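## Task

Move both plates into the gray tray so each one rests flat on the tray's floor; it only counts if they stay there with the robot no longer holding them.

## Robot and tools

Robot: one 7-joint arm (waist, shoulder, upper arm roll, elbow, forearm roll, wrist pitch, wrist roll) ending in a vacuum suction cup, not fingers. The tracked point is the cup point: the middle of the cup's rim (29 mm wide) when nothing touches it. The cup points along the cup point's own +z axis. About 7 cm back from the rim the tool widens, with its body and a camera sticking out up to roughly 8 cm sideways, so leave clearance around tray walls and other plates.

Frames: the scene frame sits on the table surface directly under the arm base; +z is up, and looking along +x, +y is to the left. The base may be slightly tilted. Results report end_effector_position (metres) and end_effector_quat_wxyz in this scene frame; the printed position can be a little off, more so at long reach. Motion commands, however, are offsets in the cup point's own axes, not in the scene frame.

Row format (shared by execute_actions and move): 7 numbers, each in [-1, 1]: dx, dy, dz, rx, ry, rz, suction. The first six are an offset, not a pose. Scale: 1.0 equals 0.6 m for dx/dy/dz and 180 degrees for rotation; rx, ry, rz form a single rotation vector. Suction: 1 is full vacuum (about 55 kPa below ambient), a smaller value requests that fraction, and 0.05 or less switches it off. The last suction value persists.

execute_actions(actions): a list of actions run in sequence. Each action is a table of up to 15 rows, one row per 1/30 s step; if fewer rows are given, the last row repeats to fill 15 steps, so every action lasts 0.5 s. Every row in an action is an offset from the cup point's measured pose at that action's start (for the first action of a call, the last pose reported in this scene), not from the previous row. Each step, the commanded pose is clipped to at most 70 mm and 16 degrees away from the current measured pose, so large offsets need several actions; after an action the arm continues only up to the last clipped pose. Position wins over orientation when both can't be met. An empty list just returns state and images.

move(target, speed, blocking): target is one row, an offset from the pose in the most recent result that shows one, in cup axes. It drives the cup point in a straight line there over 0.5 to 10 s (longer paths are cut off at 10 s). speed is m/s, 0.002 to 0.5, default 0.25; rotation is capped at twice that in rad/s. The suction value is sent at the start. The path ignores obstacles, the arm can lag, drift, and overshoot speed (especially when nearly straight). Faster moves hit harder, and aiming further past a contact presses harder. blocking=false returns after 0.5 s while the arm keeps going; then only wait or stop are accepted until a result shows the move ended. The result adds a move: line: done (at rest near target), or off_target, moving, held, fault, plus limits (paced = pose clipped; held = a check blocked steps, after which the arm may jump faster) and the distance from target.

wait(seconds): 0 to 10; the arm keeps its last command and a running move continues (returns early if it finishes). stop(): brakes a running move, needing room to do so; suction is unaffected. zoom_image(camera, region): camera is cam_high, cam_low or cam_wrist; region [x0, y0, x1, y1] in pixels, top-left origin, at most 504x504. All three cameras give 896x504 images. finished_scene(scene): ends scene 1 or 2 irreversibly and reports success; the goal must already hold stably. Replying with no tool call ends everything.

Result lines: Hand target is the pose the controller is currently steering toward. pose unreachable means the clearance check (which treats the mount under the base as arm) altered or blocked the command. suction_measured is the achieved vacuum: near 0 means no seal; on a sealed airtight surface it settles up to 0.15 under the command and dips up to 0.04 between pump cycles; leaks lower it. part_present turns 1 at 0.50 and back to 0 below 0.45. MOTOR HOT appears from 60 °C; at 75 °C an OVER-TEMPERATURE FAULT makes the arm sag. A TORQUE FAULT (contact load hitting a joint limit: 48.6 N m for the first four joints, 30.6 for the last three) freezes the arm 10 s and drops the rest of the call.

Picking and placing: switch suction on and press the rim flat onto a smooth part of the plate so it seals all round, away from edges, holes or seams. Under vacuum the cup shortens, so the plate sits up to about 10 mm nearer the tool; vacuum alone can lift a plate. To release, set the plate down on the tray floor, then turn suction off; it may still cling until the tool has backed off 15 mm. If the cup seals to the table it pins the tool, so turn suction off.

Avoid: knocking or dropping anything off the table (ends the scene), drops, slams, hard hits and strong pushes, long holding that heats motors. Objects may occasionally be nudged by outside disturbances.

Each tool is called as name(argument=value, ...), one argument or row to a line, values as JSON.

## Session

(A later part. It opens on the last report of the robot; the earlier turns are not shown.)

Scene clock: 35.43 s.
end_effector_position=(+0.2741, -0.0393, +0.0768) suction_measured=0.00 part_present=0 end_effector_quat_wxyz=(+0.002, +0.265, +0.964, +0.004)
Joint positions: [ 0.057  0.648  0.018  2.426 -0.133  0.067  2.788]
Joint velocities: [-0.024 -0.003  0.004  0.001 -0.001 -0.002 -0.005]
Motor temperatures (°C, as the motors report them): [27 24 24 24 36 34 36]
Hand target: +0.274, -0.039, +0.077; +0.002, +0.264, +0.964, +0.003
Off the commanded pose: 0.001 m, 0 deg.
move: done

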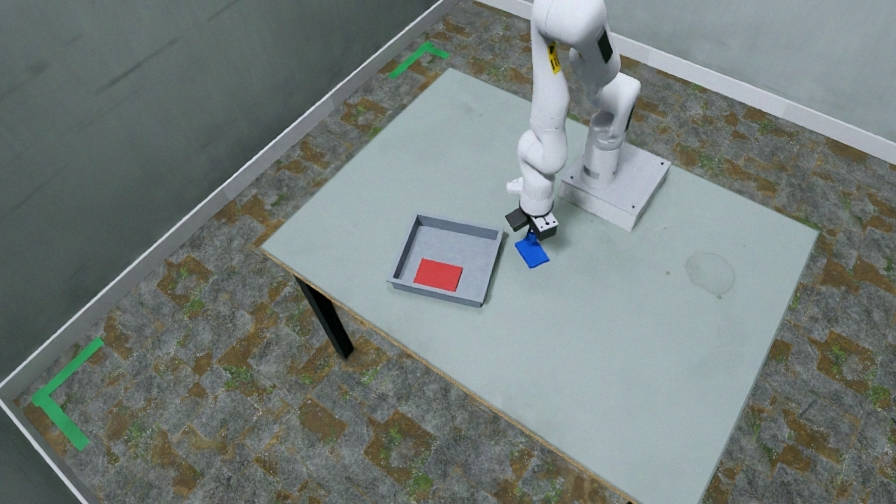

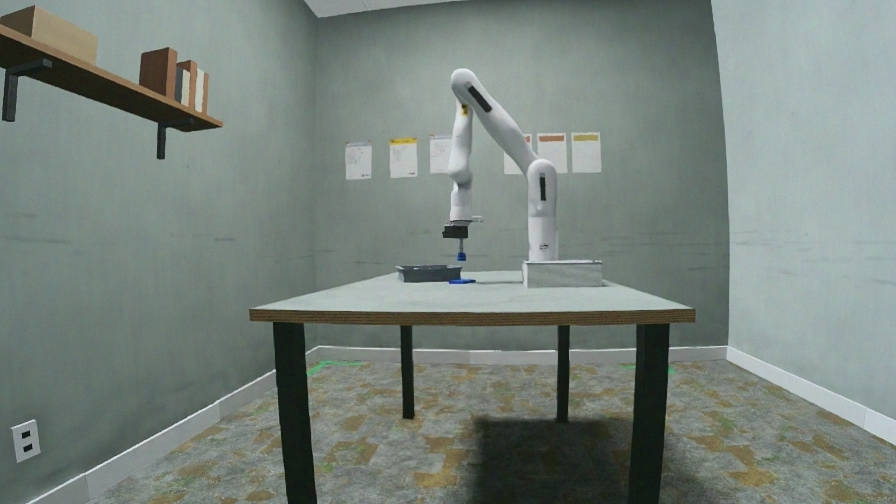

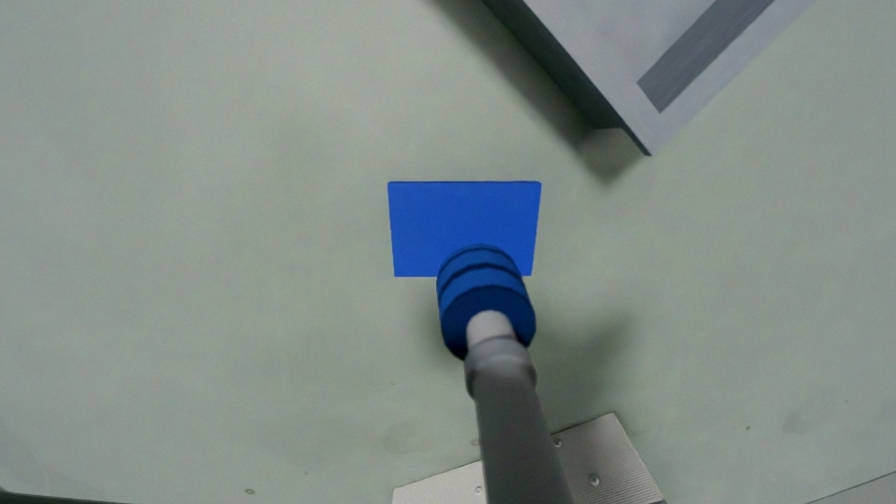

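move(
  target=[0.005,0.008,0.085,0,0,0,1],
  speed=0.15,
)

move(
  target=[0,0,0.03,0,0,0,1],
  speed=0.05,
)

wait(
  seconds=0.4,
)

Scene clock: 39.93 s.
end_effector_position=(+0.2745, -0.0334, +0.0259) suction_measured=0.00 part_present=0 end_effector_quat_wxyz=(+0.002, +0.265, +0.964, +0.004)
Joint positions: [ 0.065  0.832 -0.02   2.425 -0.143 -0.118  2.778]
Joint velocities: [ 0.001  0.005 -0.    -0.    -0.    -0.001 -0.001]
Motor temperatures (°C, as the motors report them): [27 24 24 24 36 34 36]
Hand target: +0.274, -0.033, +0.026; +0.002, +0.265, +0.964, +0.003
Off the commanded pose: 0.000 m, 0 deg.
move: done

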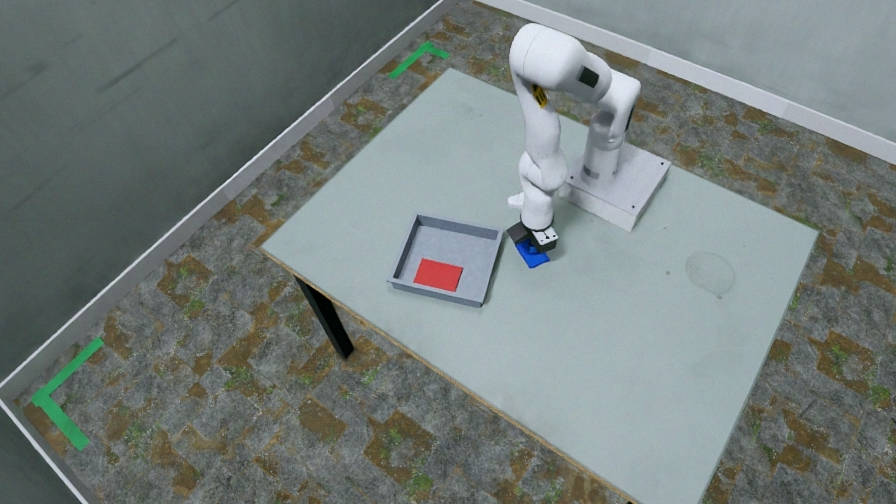

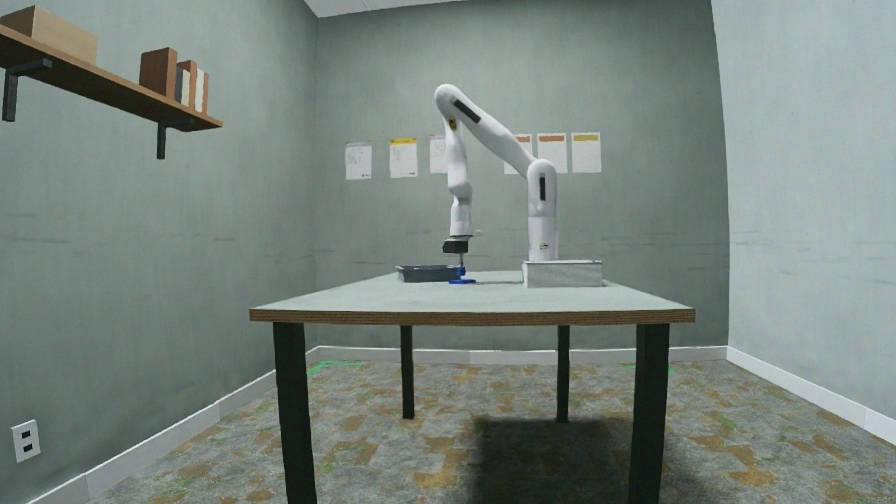

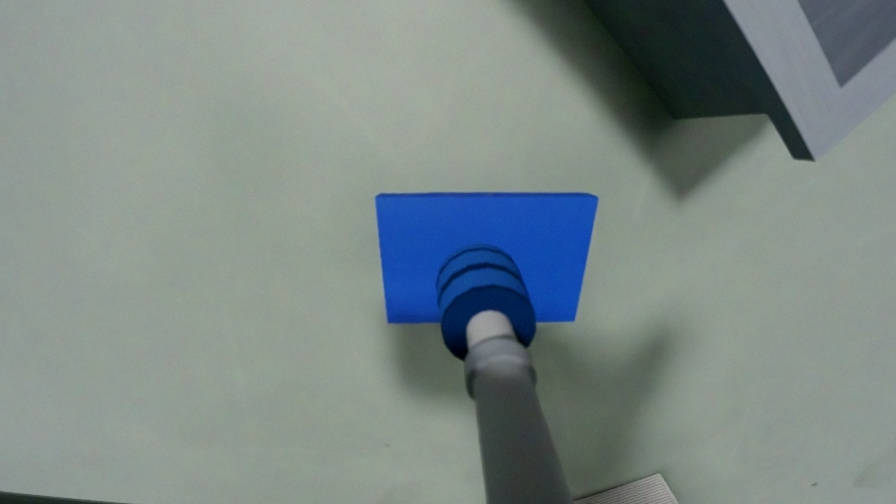

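Scene clock: 40.67 s.
end_effector_position=(+0.2748, -0.0333, +0.0081) suction_measured=0.31 part_present=0 end_effector_quat_wxyz=(+0.002, +0.265, +0.964, +0.004)
Joint positions: [ 0.071  0.895 -0.029  2.417 -0.141 -0.174  2.777]
Joint velocities: [ 0.001  0.009  0.    -0.     0.    -0.003 -0.   ]
Motor temperatures (°C, as the motors report them): [27 24 24 24 36 34 36]
Hand target: +0.275, -0.033, +0.008; +0.002, +0.265, +0.964, +0.003
Off the commanded pose: 0.000 m, 0 deg.
move: done

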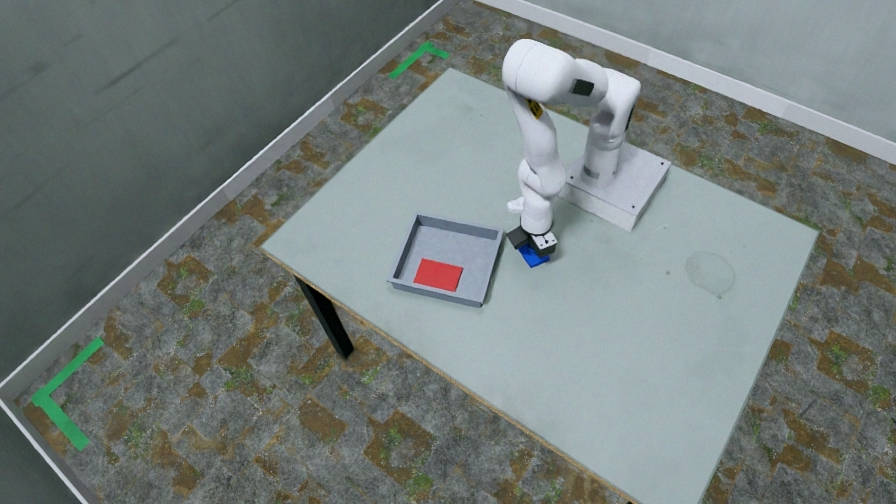

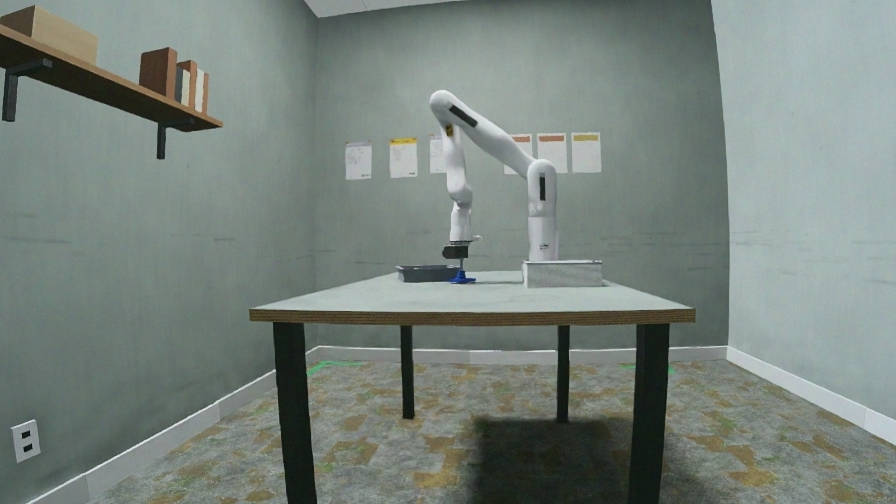

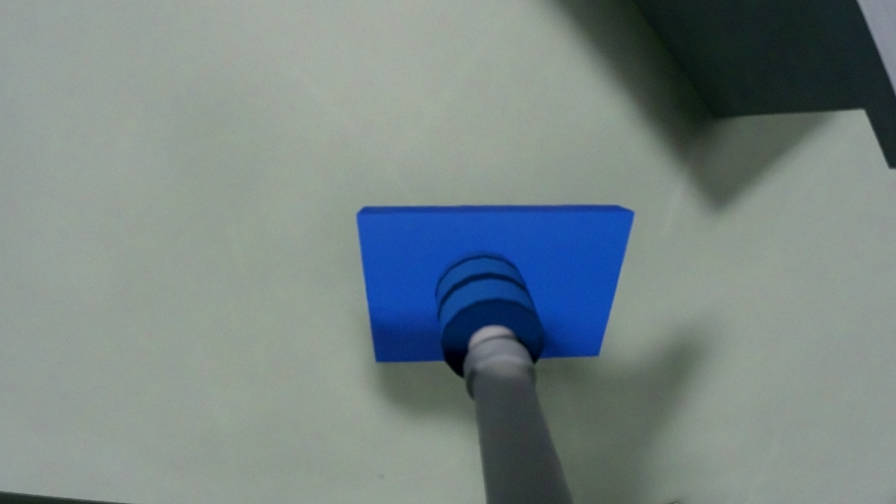

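Scene clock: 41.07 s.
end_effector_position=(+0.2746, -0.0333, +0.0079) suction_measured=0.84 part_present=1 end_effector_quat_wxyz=(+0.002, +0.265, +0.964, +0.003)
Joint positions: [ 0.071  0.896 -0.029  2.417 -0.141 -0.174  2.777]
Joint velocities: [-0.     0.    -0.    -0.     0.    -0.001 -0.   ]
Motor temperatures (°C, as the motors report them): [27 24 24 24 36 34 36]
Hand target: +0.275, -0.033, +0.008; +0.002, +0.265, +0.964, +0.003
Off the commanded pose: 0.000 m, 0 deg.
wait: 0.40 s; at rest by 0.17 s

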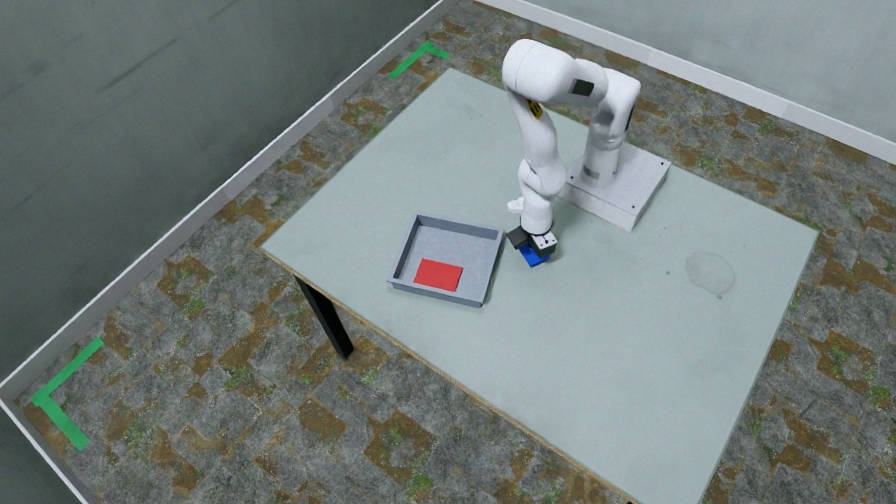

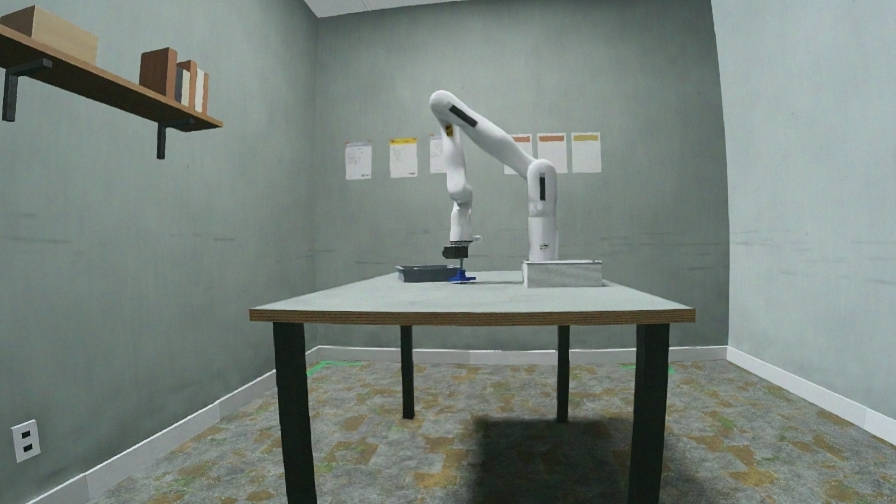

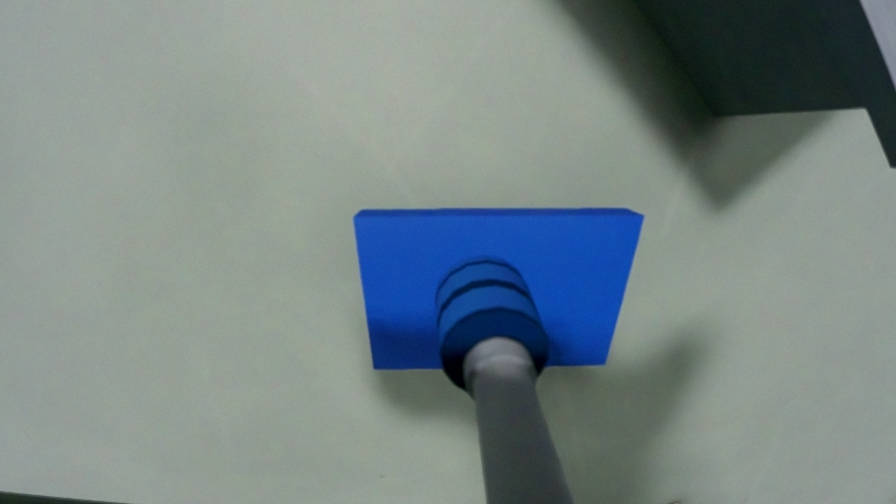

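move(
  target=[0,0,-0.12,0,0,0,1],
)

move(
  target=[-0.296,-0.165,0,0,0,-0.265,1],
  speed=0.35,
)

move(
  target=[0,0,0.097,0,0,0,1],
  speed=0.15,
)

Scene clock: 46.27 s.
end_effector_position=(+0.2740, -0.0337, +0.0799) suction_measured=0.99 part_present=1 end_effector_quat_wxyz=(+0.002, +0.266, +0.964, +0.004)
Joint positions: [ 0.033  0.637  0.022  2.428 -0.145  0.077  2.78 ]
Joint velocities: [-0.002 -0.005  0.     0.001 -0.     0.001  0.001]
Motor temperatures (°C, as the motors report them): [27 24 24 24 36 34 36]
Hand target: +0.274, -0.034, +0.080; +0.002, +0.265, +0.964, +0.004
Off the commanded pose: 0.000 m, 0 deg.
move: done

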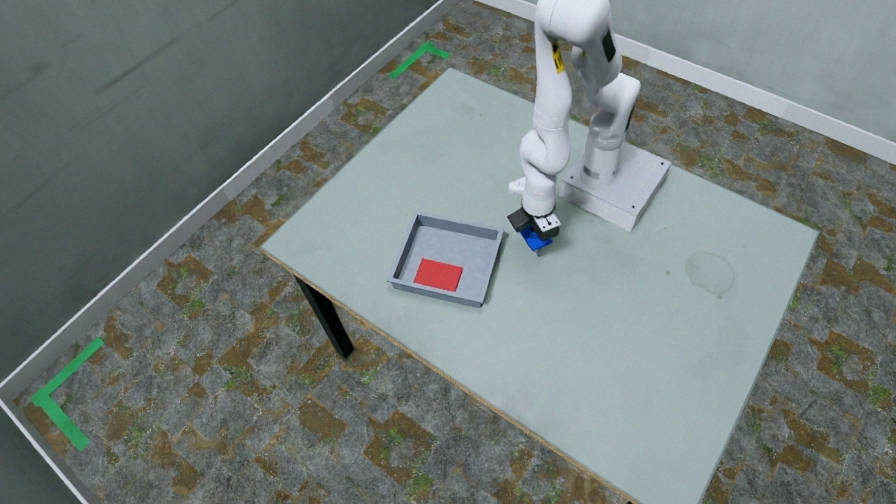

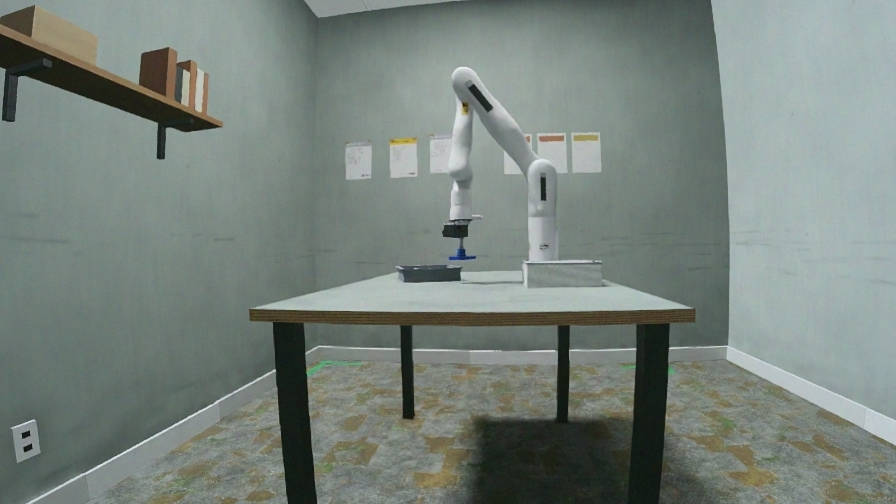

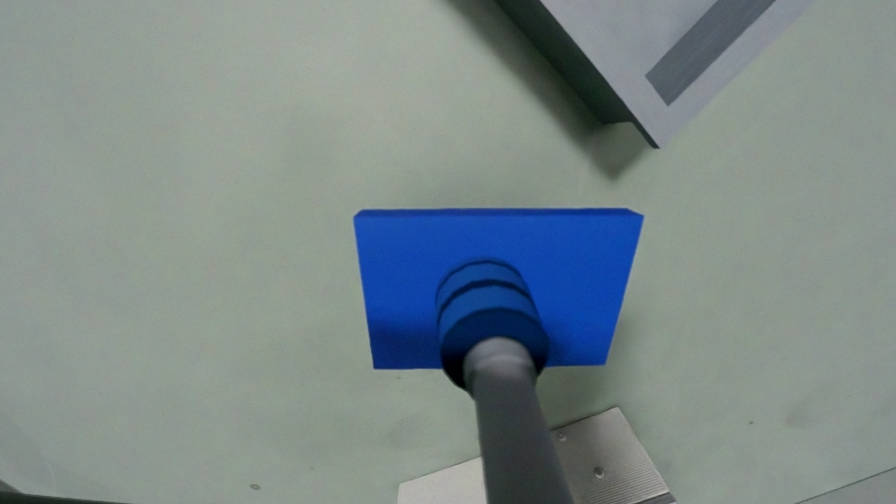

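Scene clock: 47.93 s.
end_effector_position=(+0.3758, -0.2094, +0.0798) suction_measured=0.99 part_present=1 end_effector_quat_wxyz=(+0.003, -0.148, +0.989, +0.003)
Joint positions: [ 0.61   0.761 -0.204  1.918  0.303  0.49   3.61 ]
Joint velocities: [ 0.016  0.007  0.001 -0.005 -0.006  0.005  0.008]
Motor temperatures (°C, as the motors report them): [27 24 24 24 36 34 36]
Hand target: +0.375, -0.210, +0.079; +0.003, -0.147, +0.989, +0.003
Off the commanded pose: 0.001 m, 0 deg.
move: done

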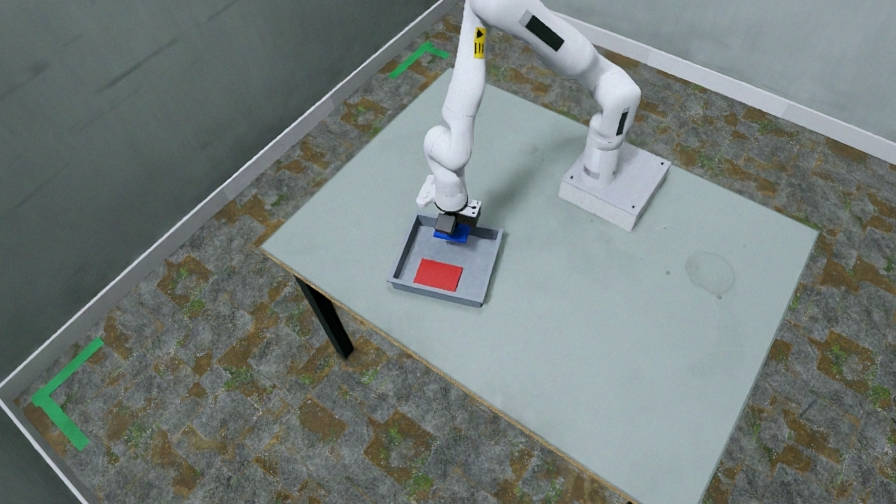

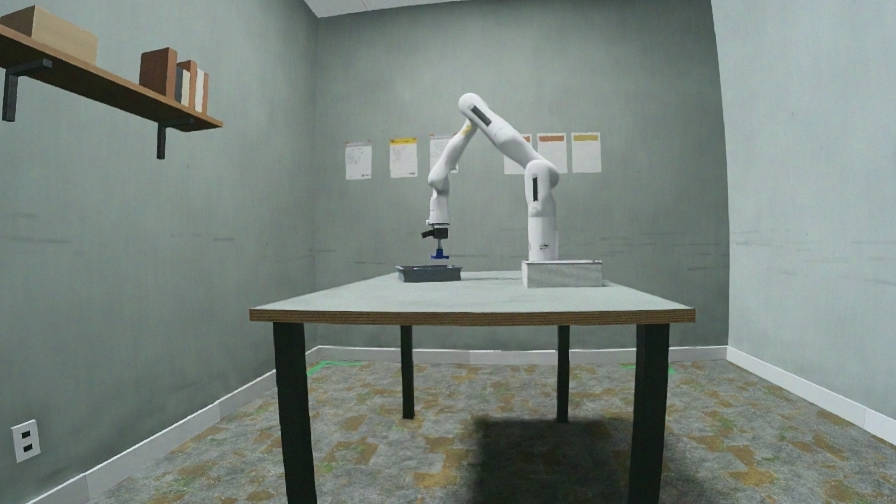

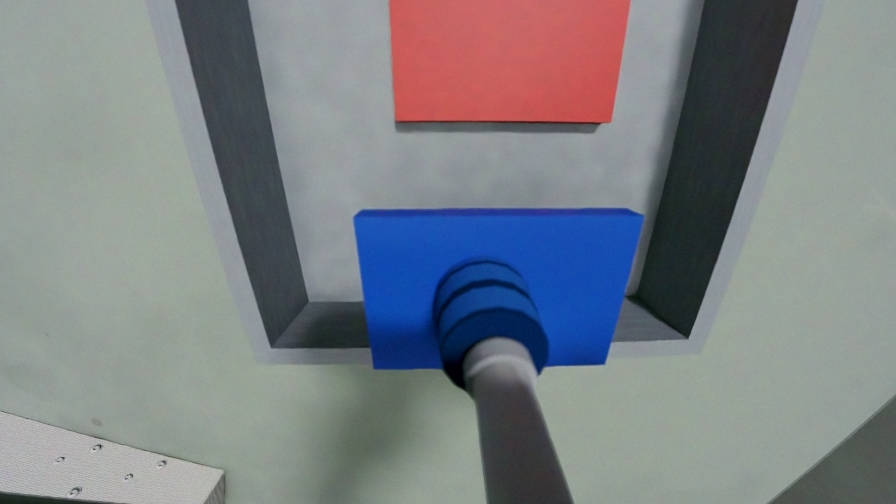

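Scene clock: 48.80 s.
end_effector_position=(+0.3763, -0.2092, +0.0217) suction_measured=0.99 part_present=1 end_effector_quat_wxyz=(+0.003, -0.148, +0.989, +0.002)
Joint positions: [ 0.571  0.893 -0.148  1.917  0.342  0.353  3.574]
Joint velocities: [-0.002  0.005  0.001 -0.001  0.    -0.    -0.001]
Motor temperatures (°C, as the motors report them): [27 24 24 24 36 34 36]
Hand target: +0.376, -0.209, +0.022; +0.003, -0.148, +0.989, +0.002
Off the commanded pose: 0.000 m, 0 deg.
move: done

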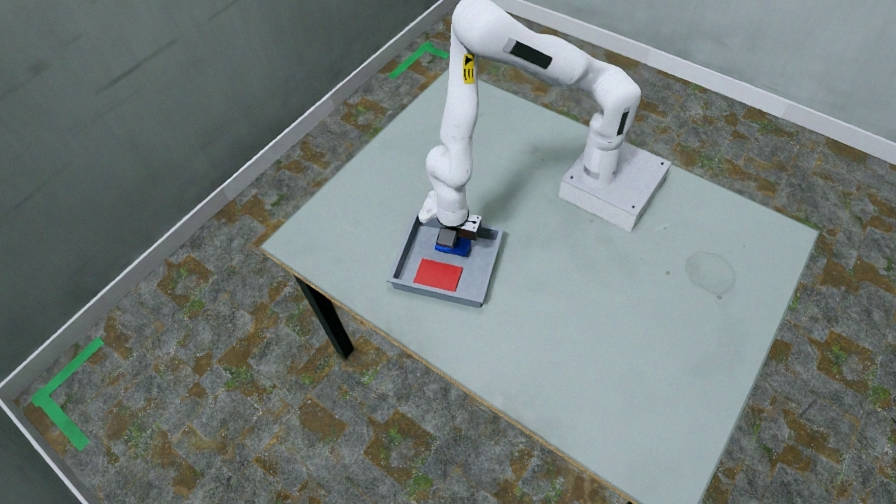

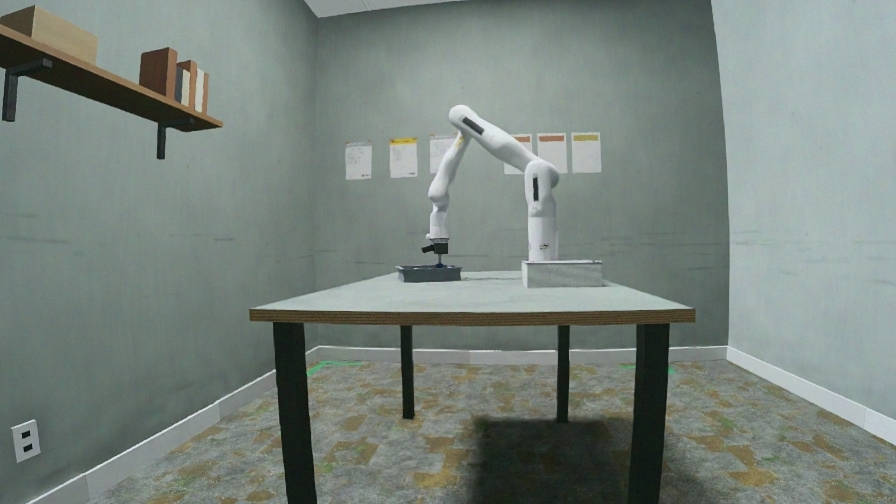

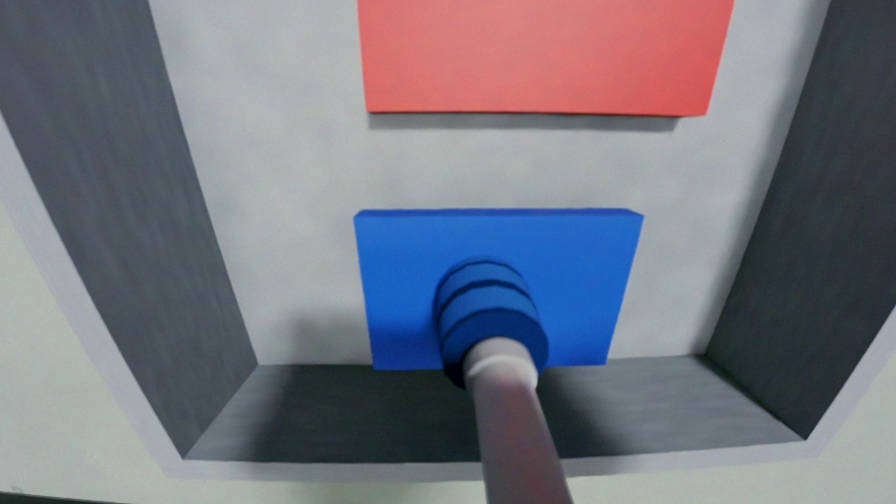

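execute_actions(
  actions=[],
)

move(
  target=[-0.01,0,0.032,0,0,0,1],
  speed=0.04,
)

execute_actions(
  actions=[
    [[0,0,0,0,0,0,0]],
  ],
)

move(
  target=[0,0,-0.2,0,0,0,0],
  speed=0.3,
)

Scene clock: 55.20 s.
end_effector_position=(+0.3762, -0.2091, +0.0215) suction_measured=0.99 part_present=1 end_effector_quat_wxyz=(+0.003, -0.148, +0.989, +0.002)
Joint positions: [ 0.571  0.893 -0.148  1.917  0.342  0.353  3.574]
Joint velocities: [ 0.001 -0.    -0.001  0.001 -0.    -0.001  0.   ]
Motor temperatures (°C, as the motors report them): [27 24 24 24 36 34 36]
Hand target: +0.376, -0.209, +0.022; +0.003, -0.148, +0.989, +0.002
Off the commanded pose: 0.000 m, 0 deg.

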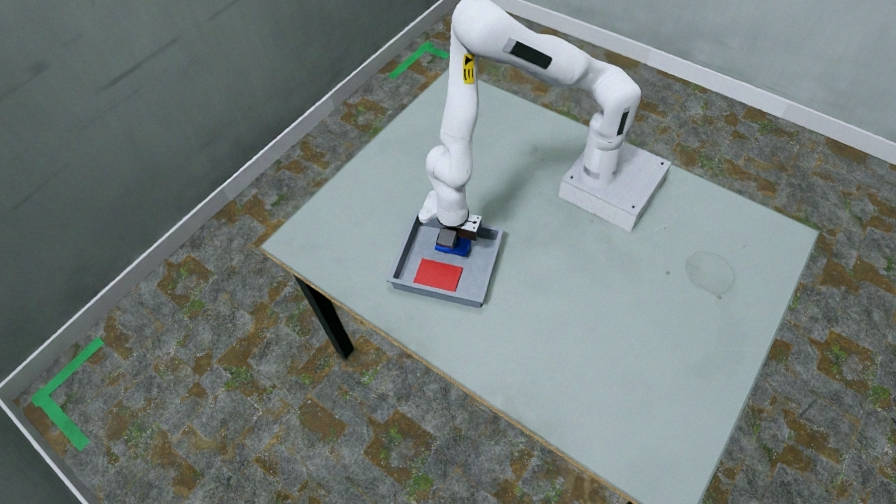

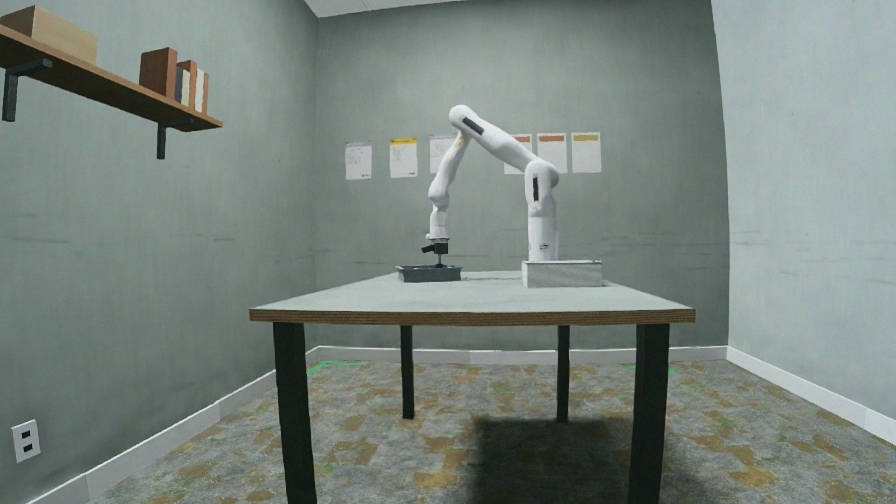

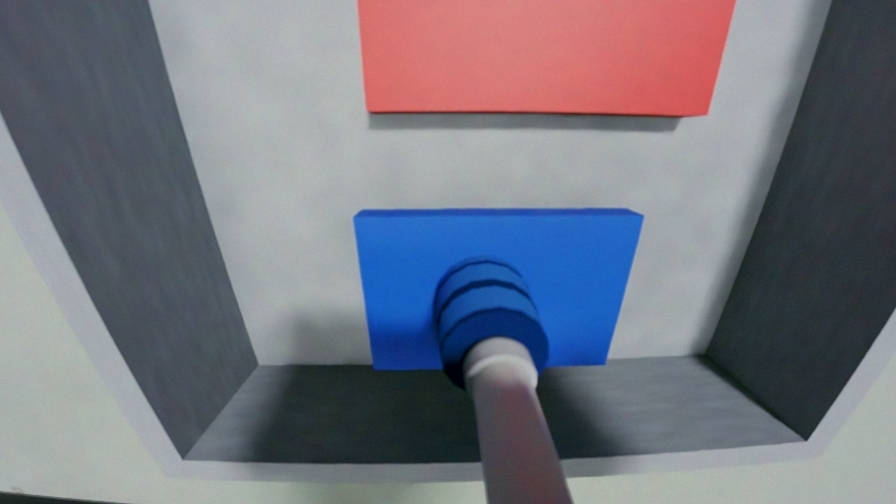

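Scene clock: 55.97 s.
end_effector_position=(+0.3821, -0.2074, +0.0026) suction_measured=0.99 part_present=1 end_effector_quat_wxyz=(+0.003, -0.148, +0.989, +0.002)
Joint positions: [ 0.551  0.941 -0.132  1.897  0.347  0.323  3.561]
Joint velocities: [-0.003  0.005  0.001 -0.     0.    -0.001 -0.   ]
Motor temperatures (°C, as the motors report them): [27 24 24 24 36 34 36]
Hand target: +0.382, -0.207, +0.002; +0.003, -0.148, +0.989, +0.002
Off the commanded pose: 0.000 m, 0 deg.
move: done

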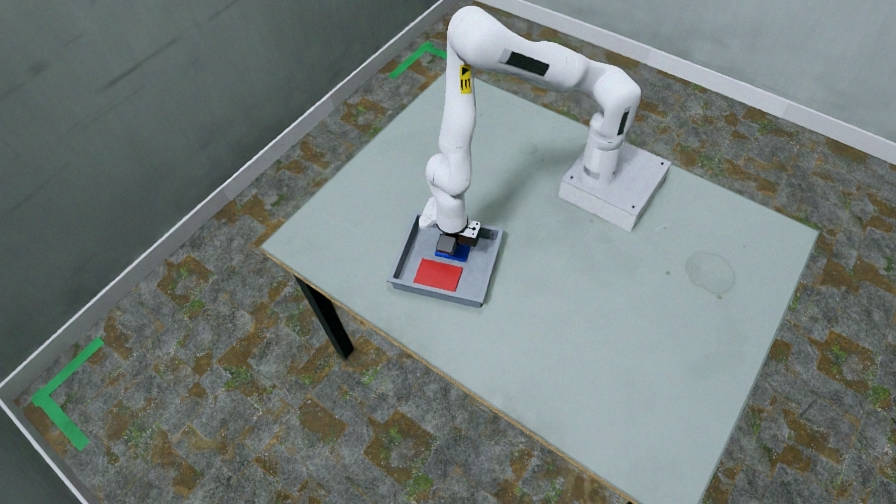

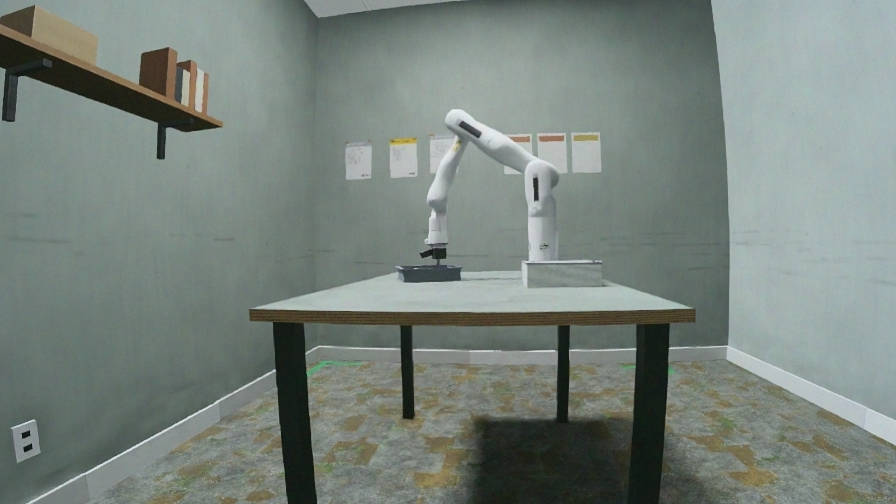

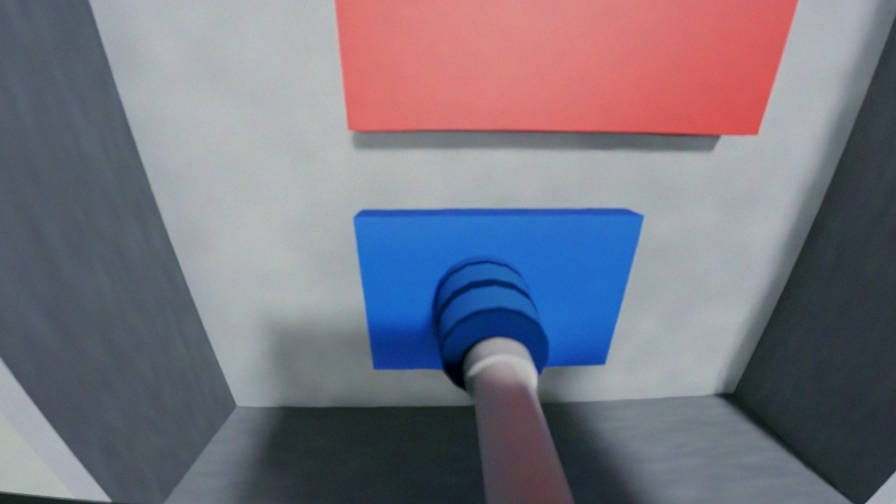

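Scene clock: 56.47 s.
end_effector_position=(+0.3827, -0.2076, +0.0039) suction_measured=0.00 part_present=0 end_effector_quat_wxyz=(+0.004, -0.148, +0.989, +0.002)
Joint positions: [ 0.551  0.938 -0.133  1.897  0.346  0.324  3.561]
Joint velocities: [-0.     0.     0.     0.     0.     0.    -0.001]
Motor temperatures (°C, as the motors report them): [27 24 24 24 36 34 36]
Hand target: +0.382, -0.207, +0.003; +0.003, -0.148, +0.989, +0.002
Off the commanded pose: 0.001 m, 0 deg.

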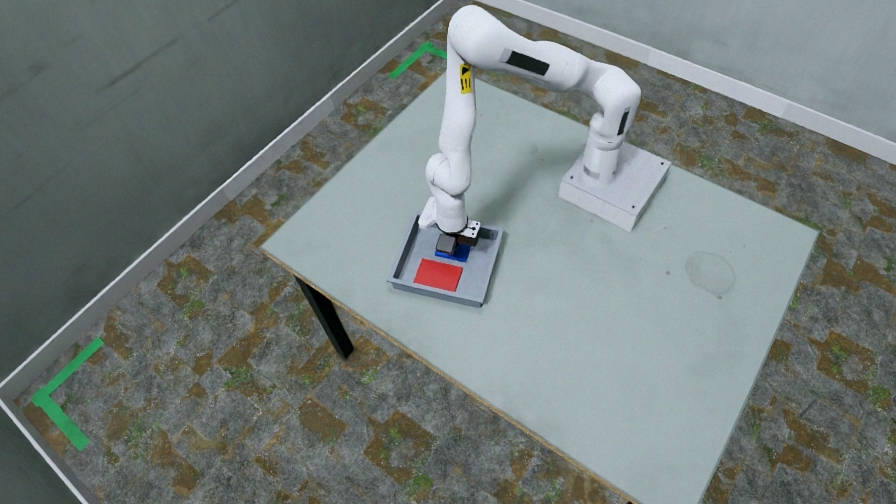

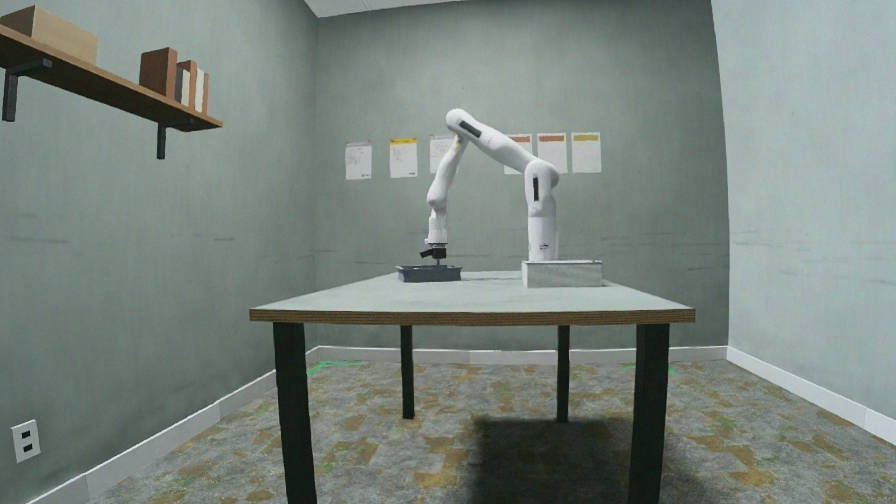

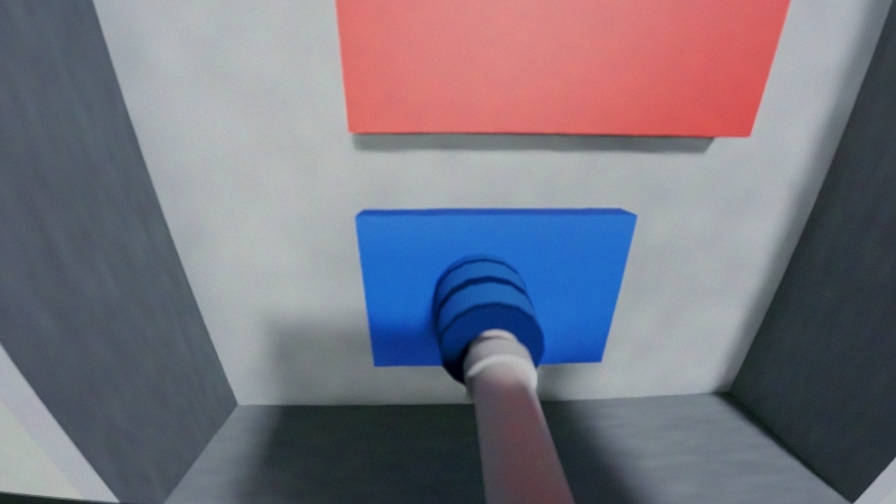

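Scene clock: 57.47 s.
end_effector_position=(+0.3817, -0.2079, +0.1240) suction_measured=0.00 part_present=0 end_effector_quat_wxyz=(+0.004, -0.148, +0.989, +0.002)
Joint positions: [ 0.623  0.672 -0.237  1.887  0.261  0.608  3.639]
Joint velocities: [ 0.002 -0.004 -0.     0.001 -0.001 -0.    -0.   ]
Motor temperatures (°C, as the motors report them): [27 24 24 24 36 34 36]
Hand target: +0.382, -0.208, +0.124; +0.004, -0.148, +0.989, +0.002
Off the commanded pose: 0.000 m, 0 deg.
move: done

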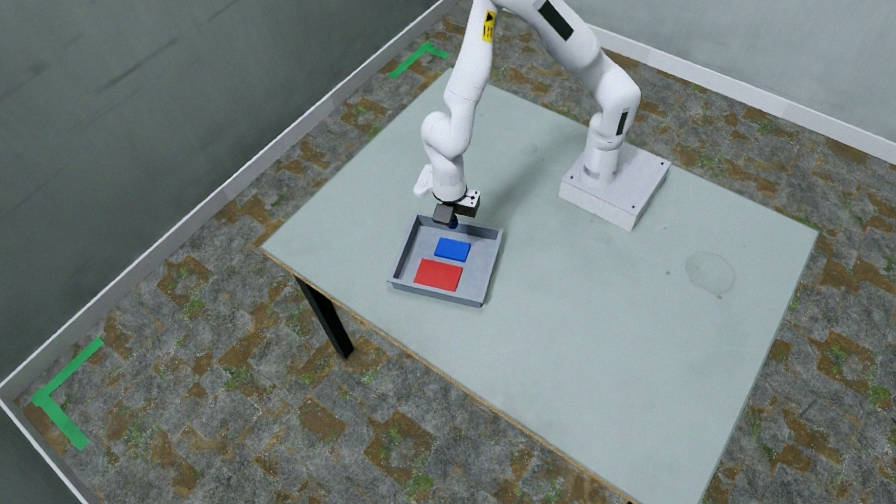

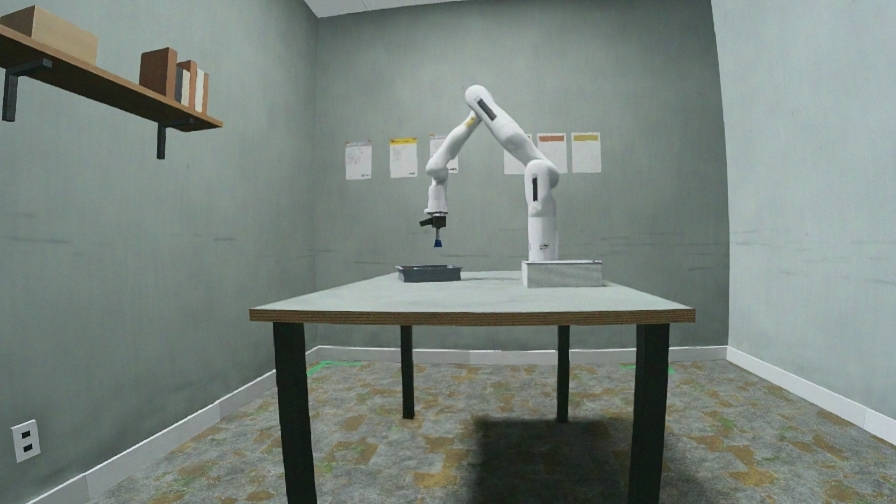

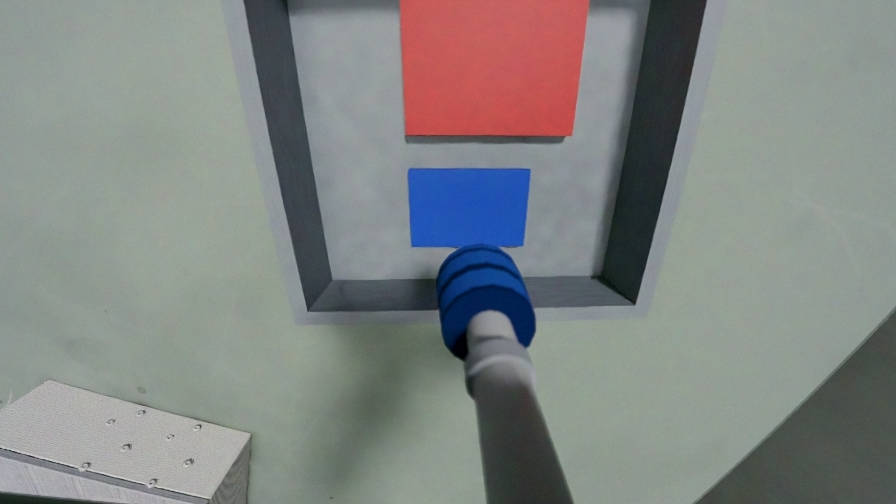

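finished_scene(
  scene=2,
)

The scene is finished: the task was done.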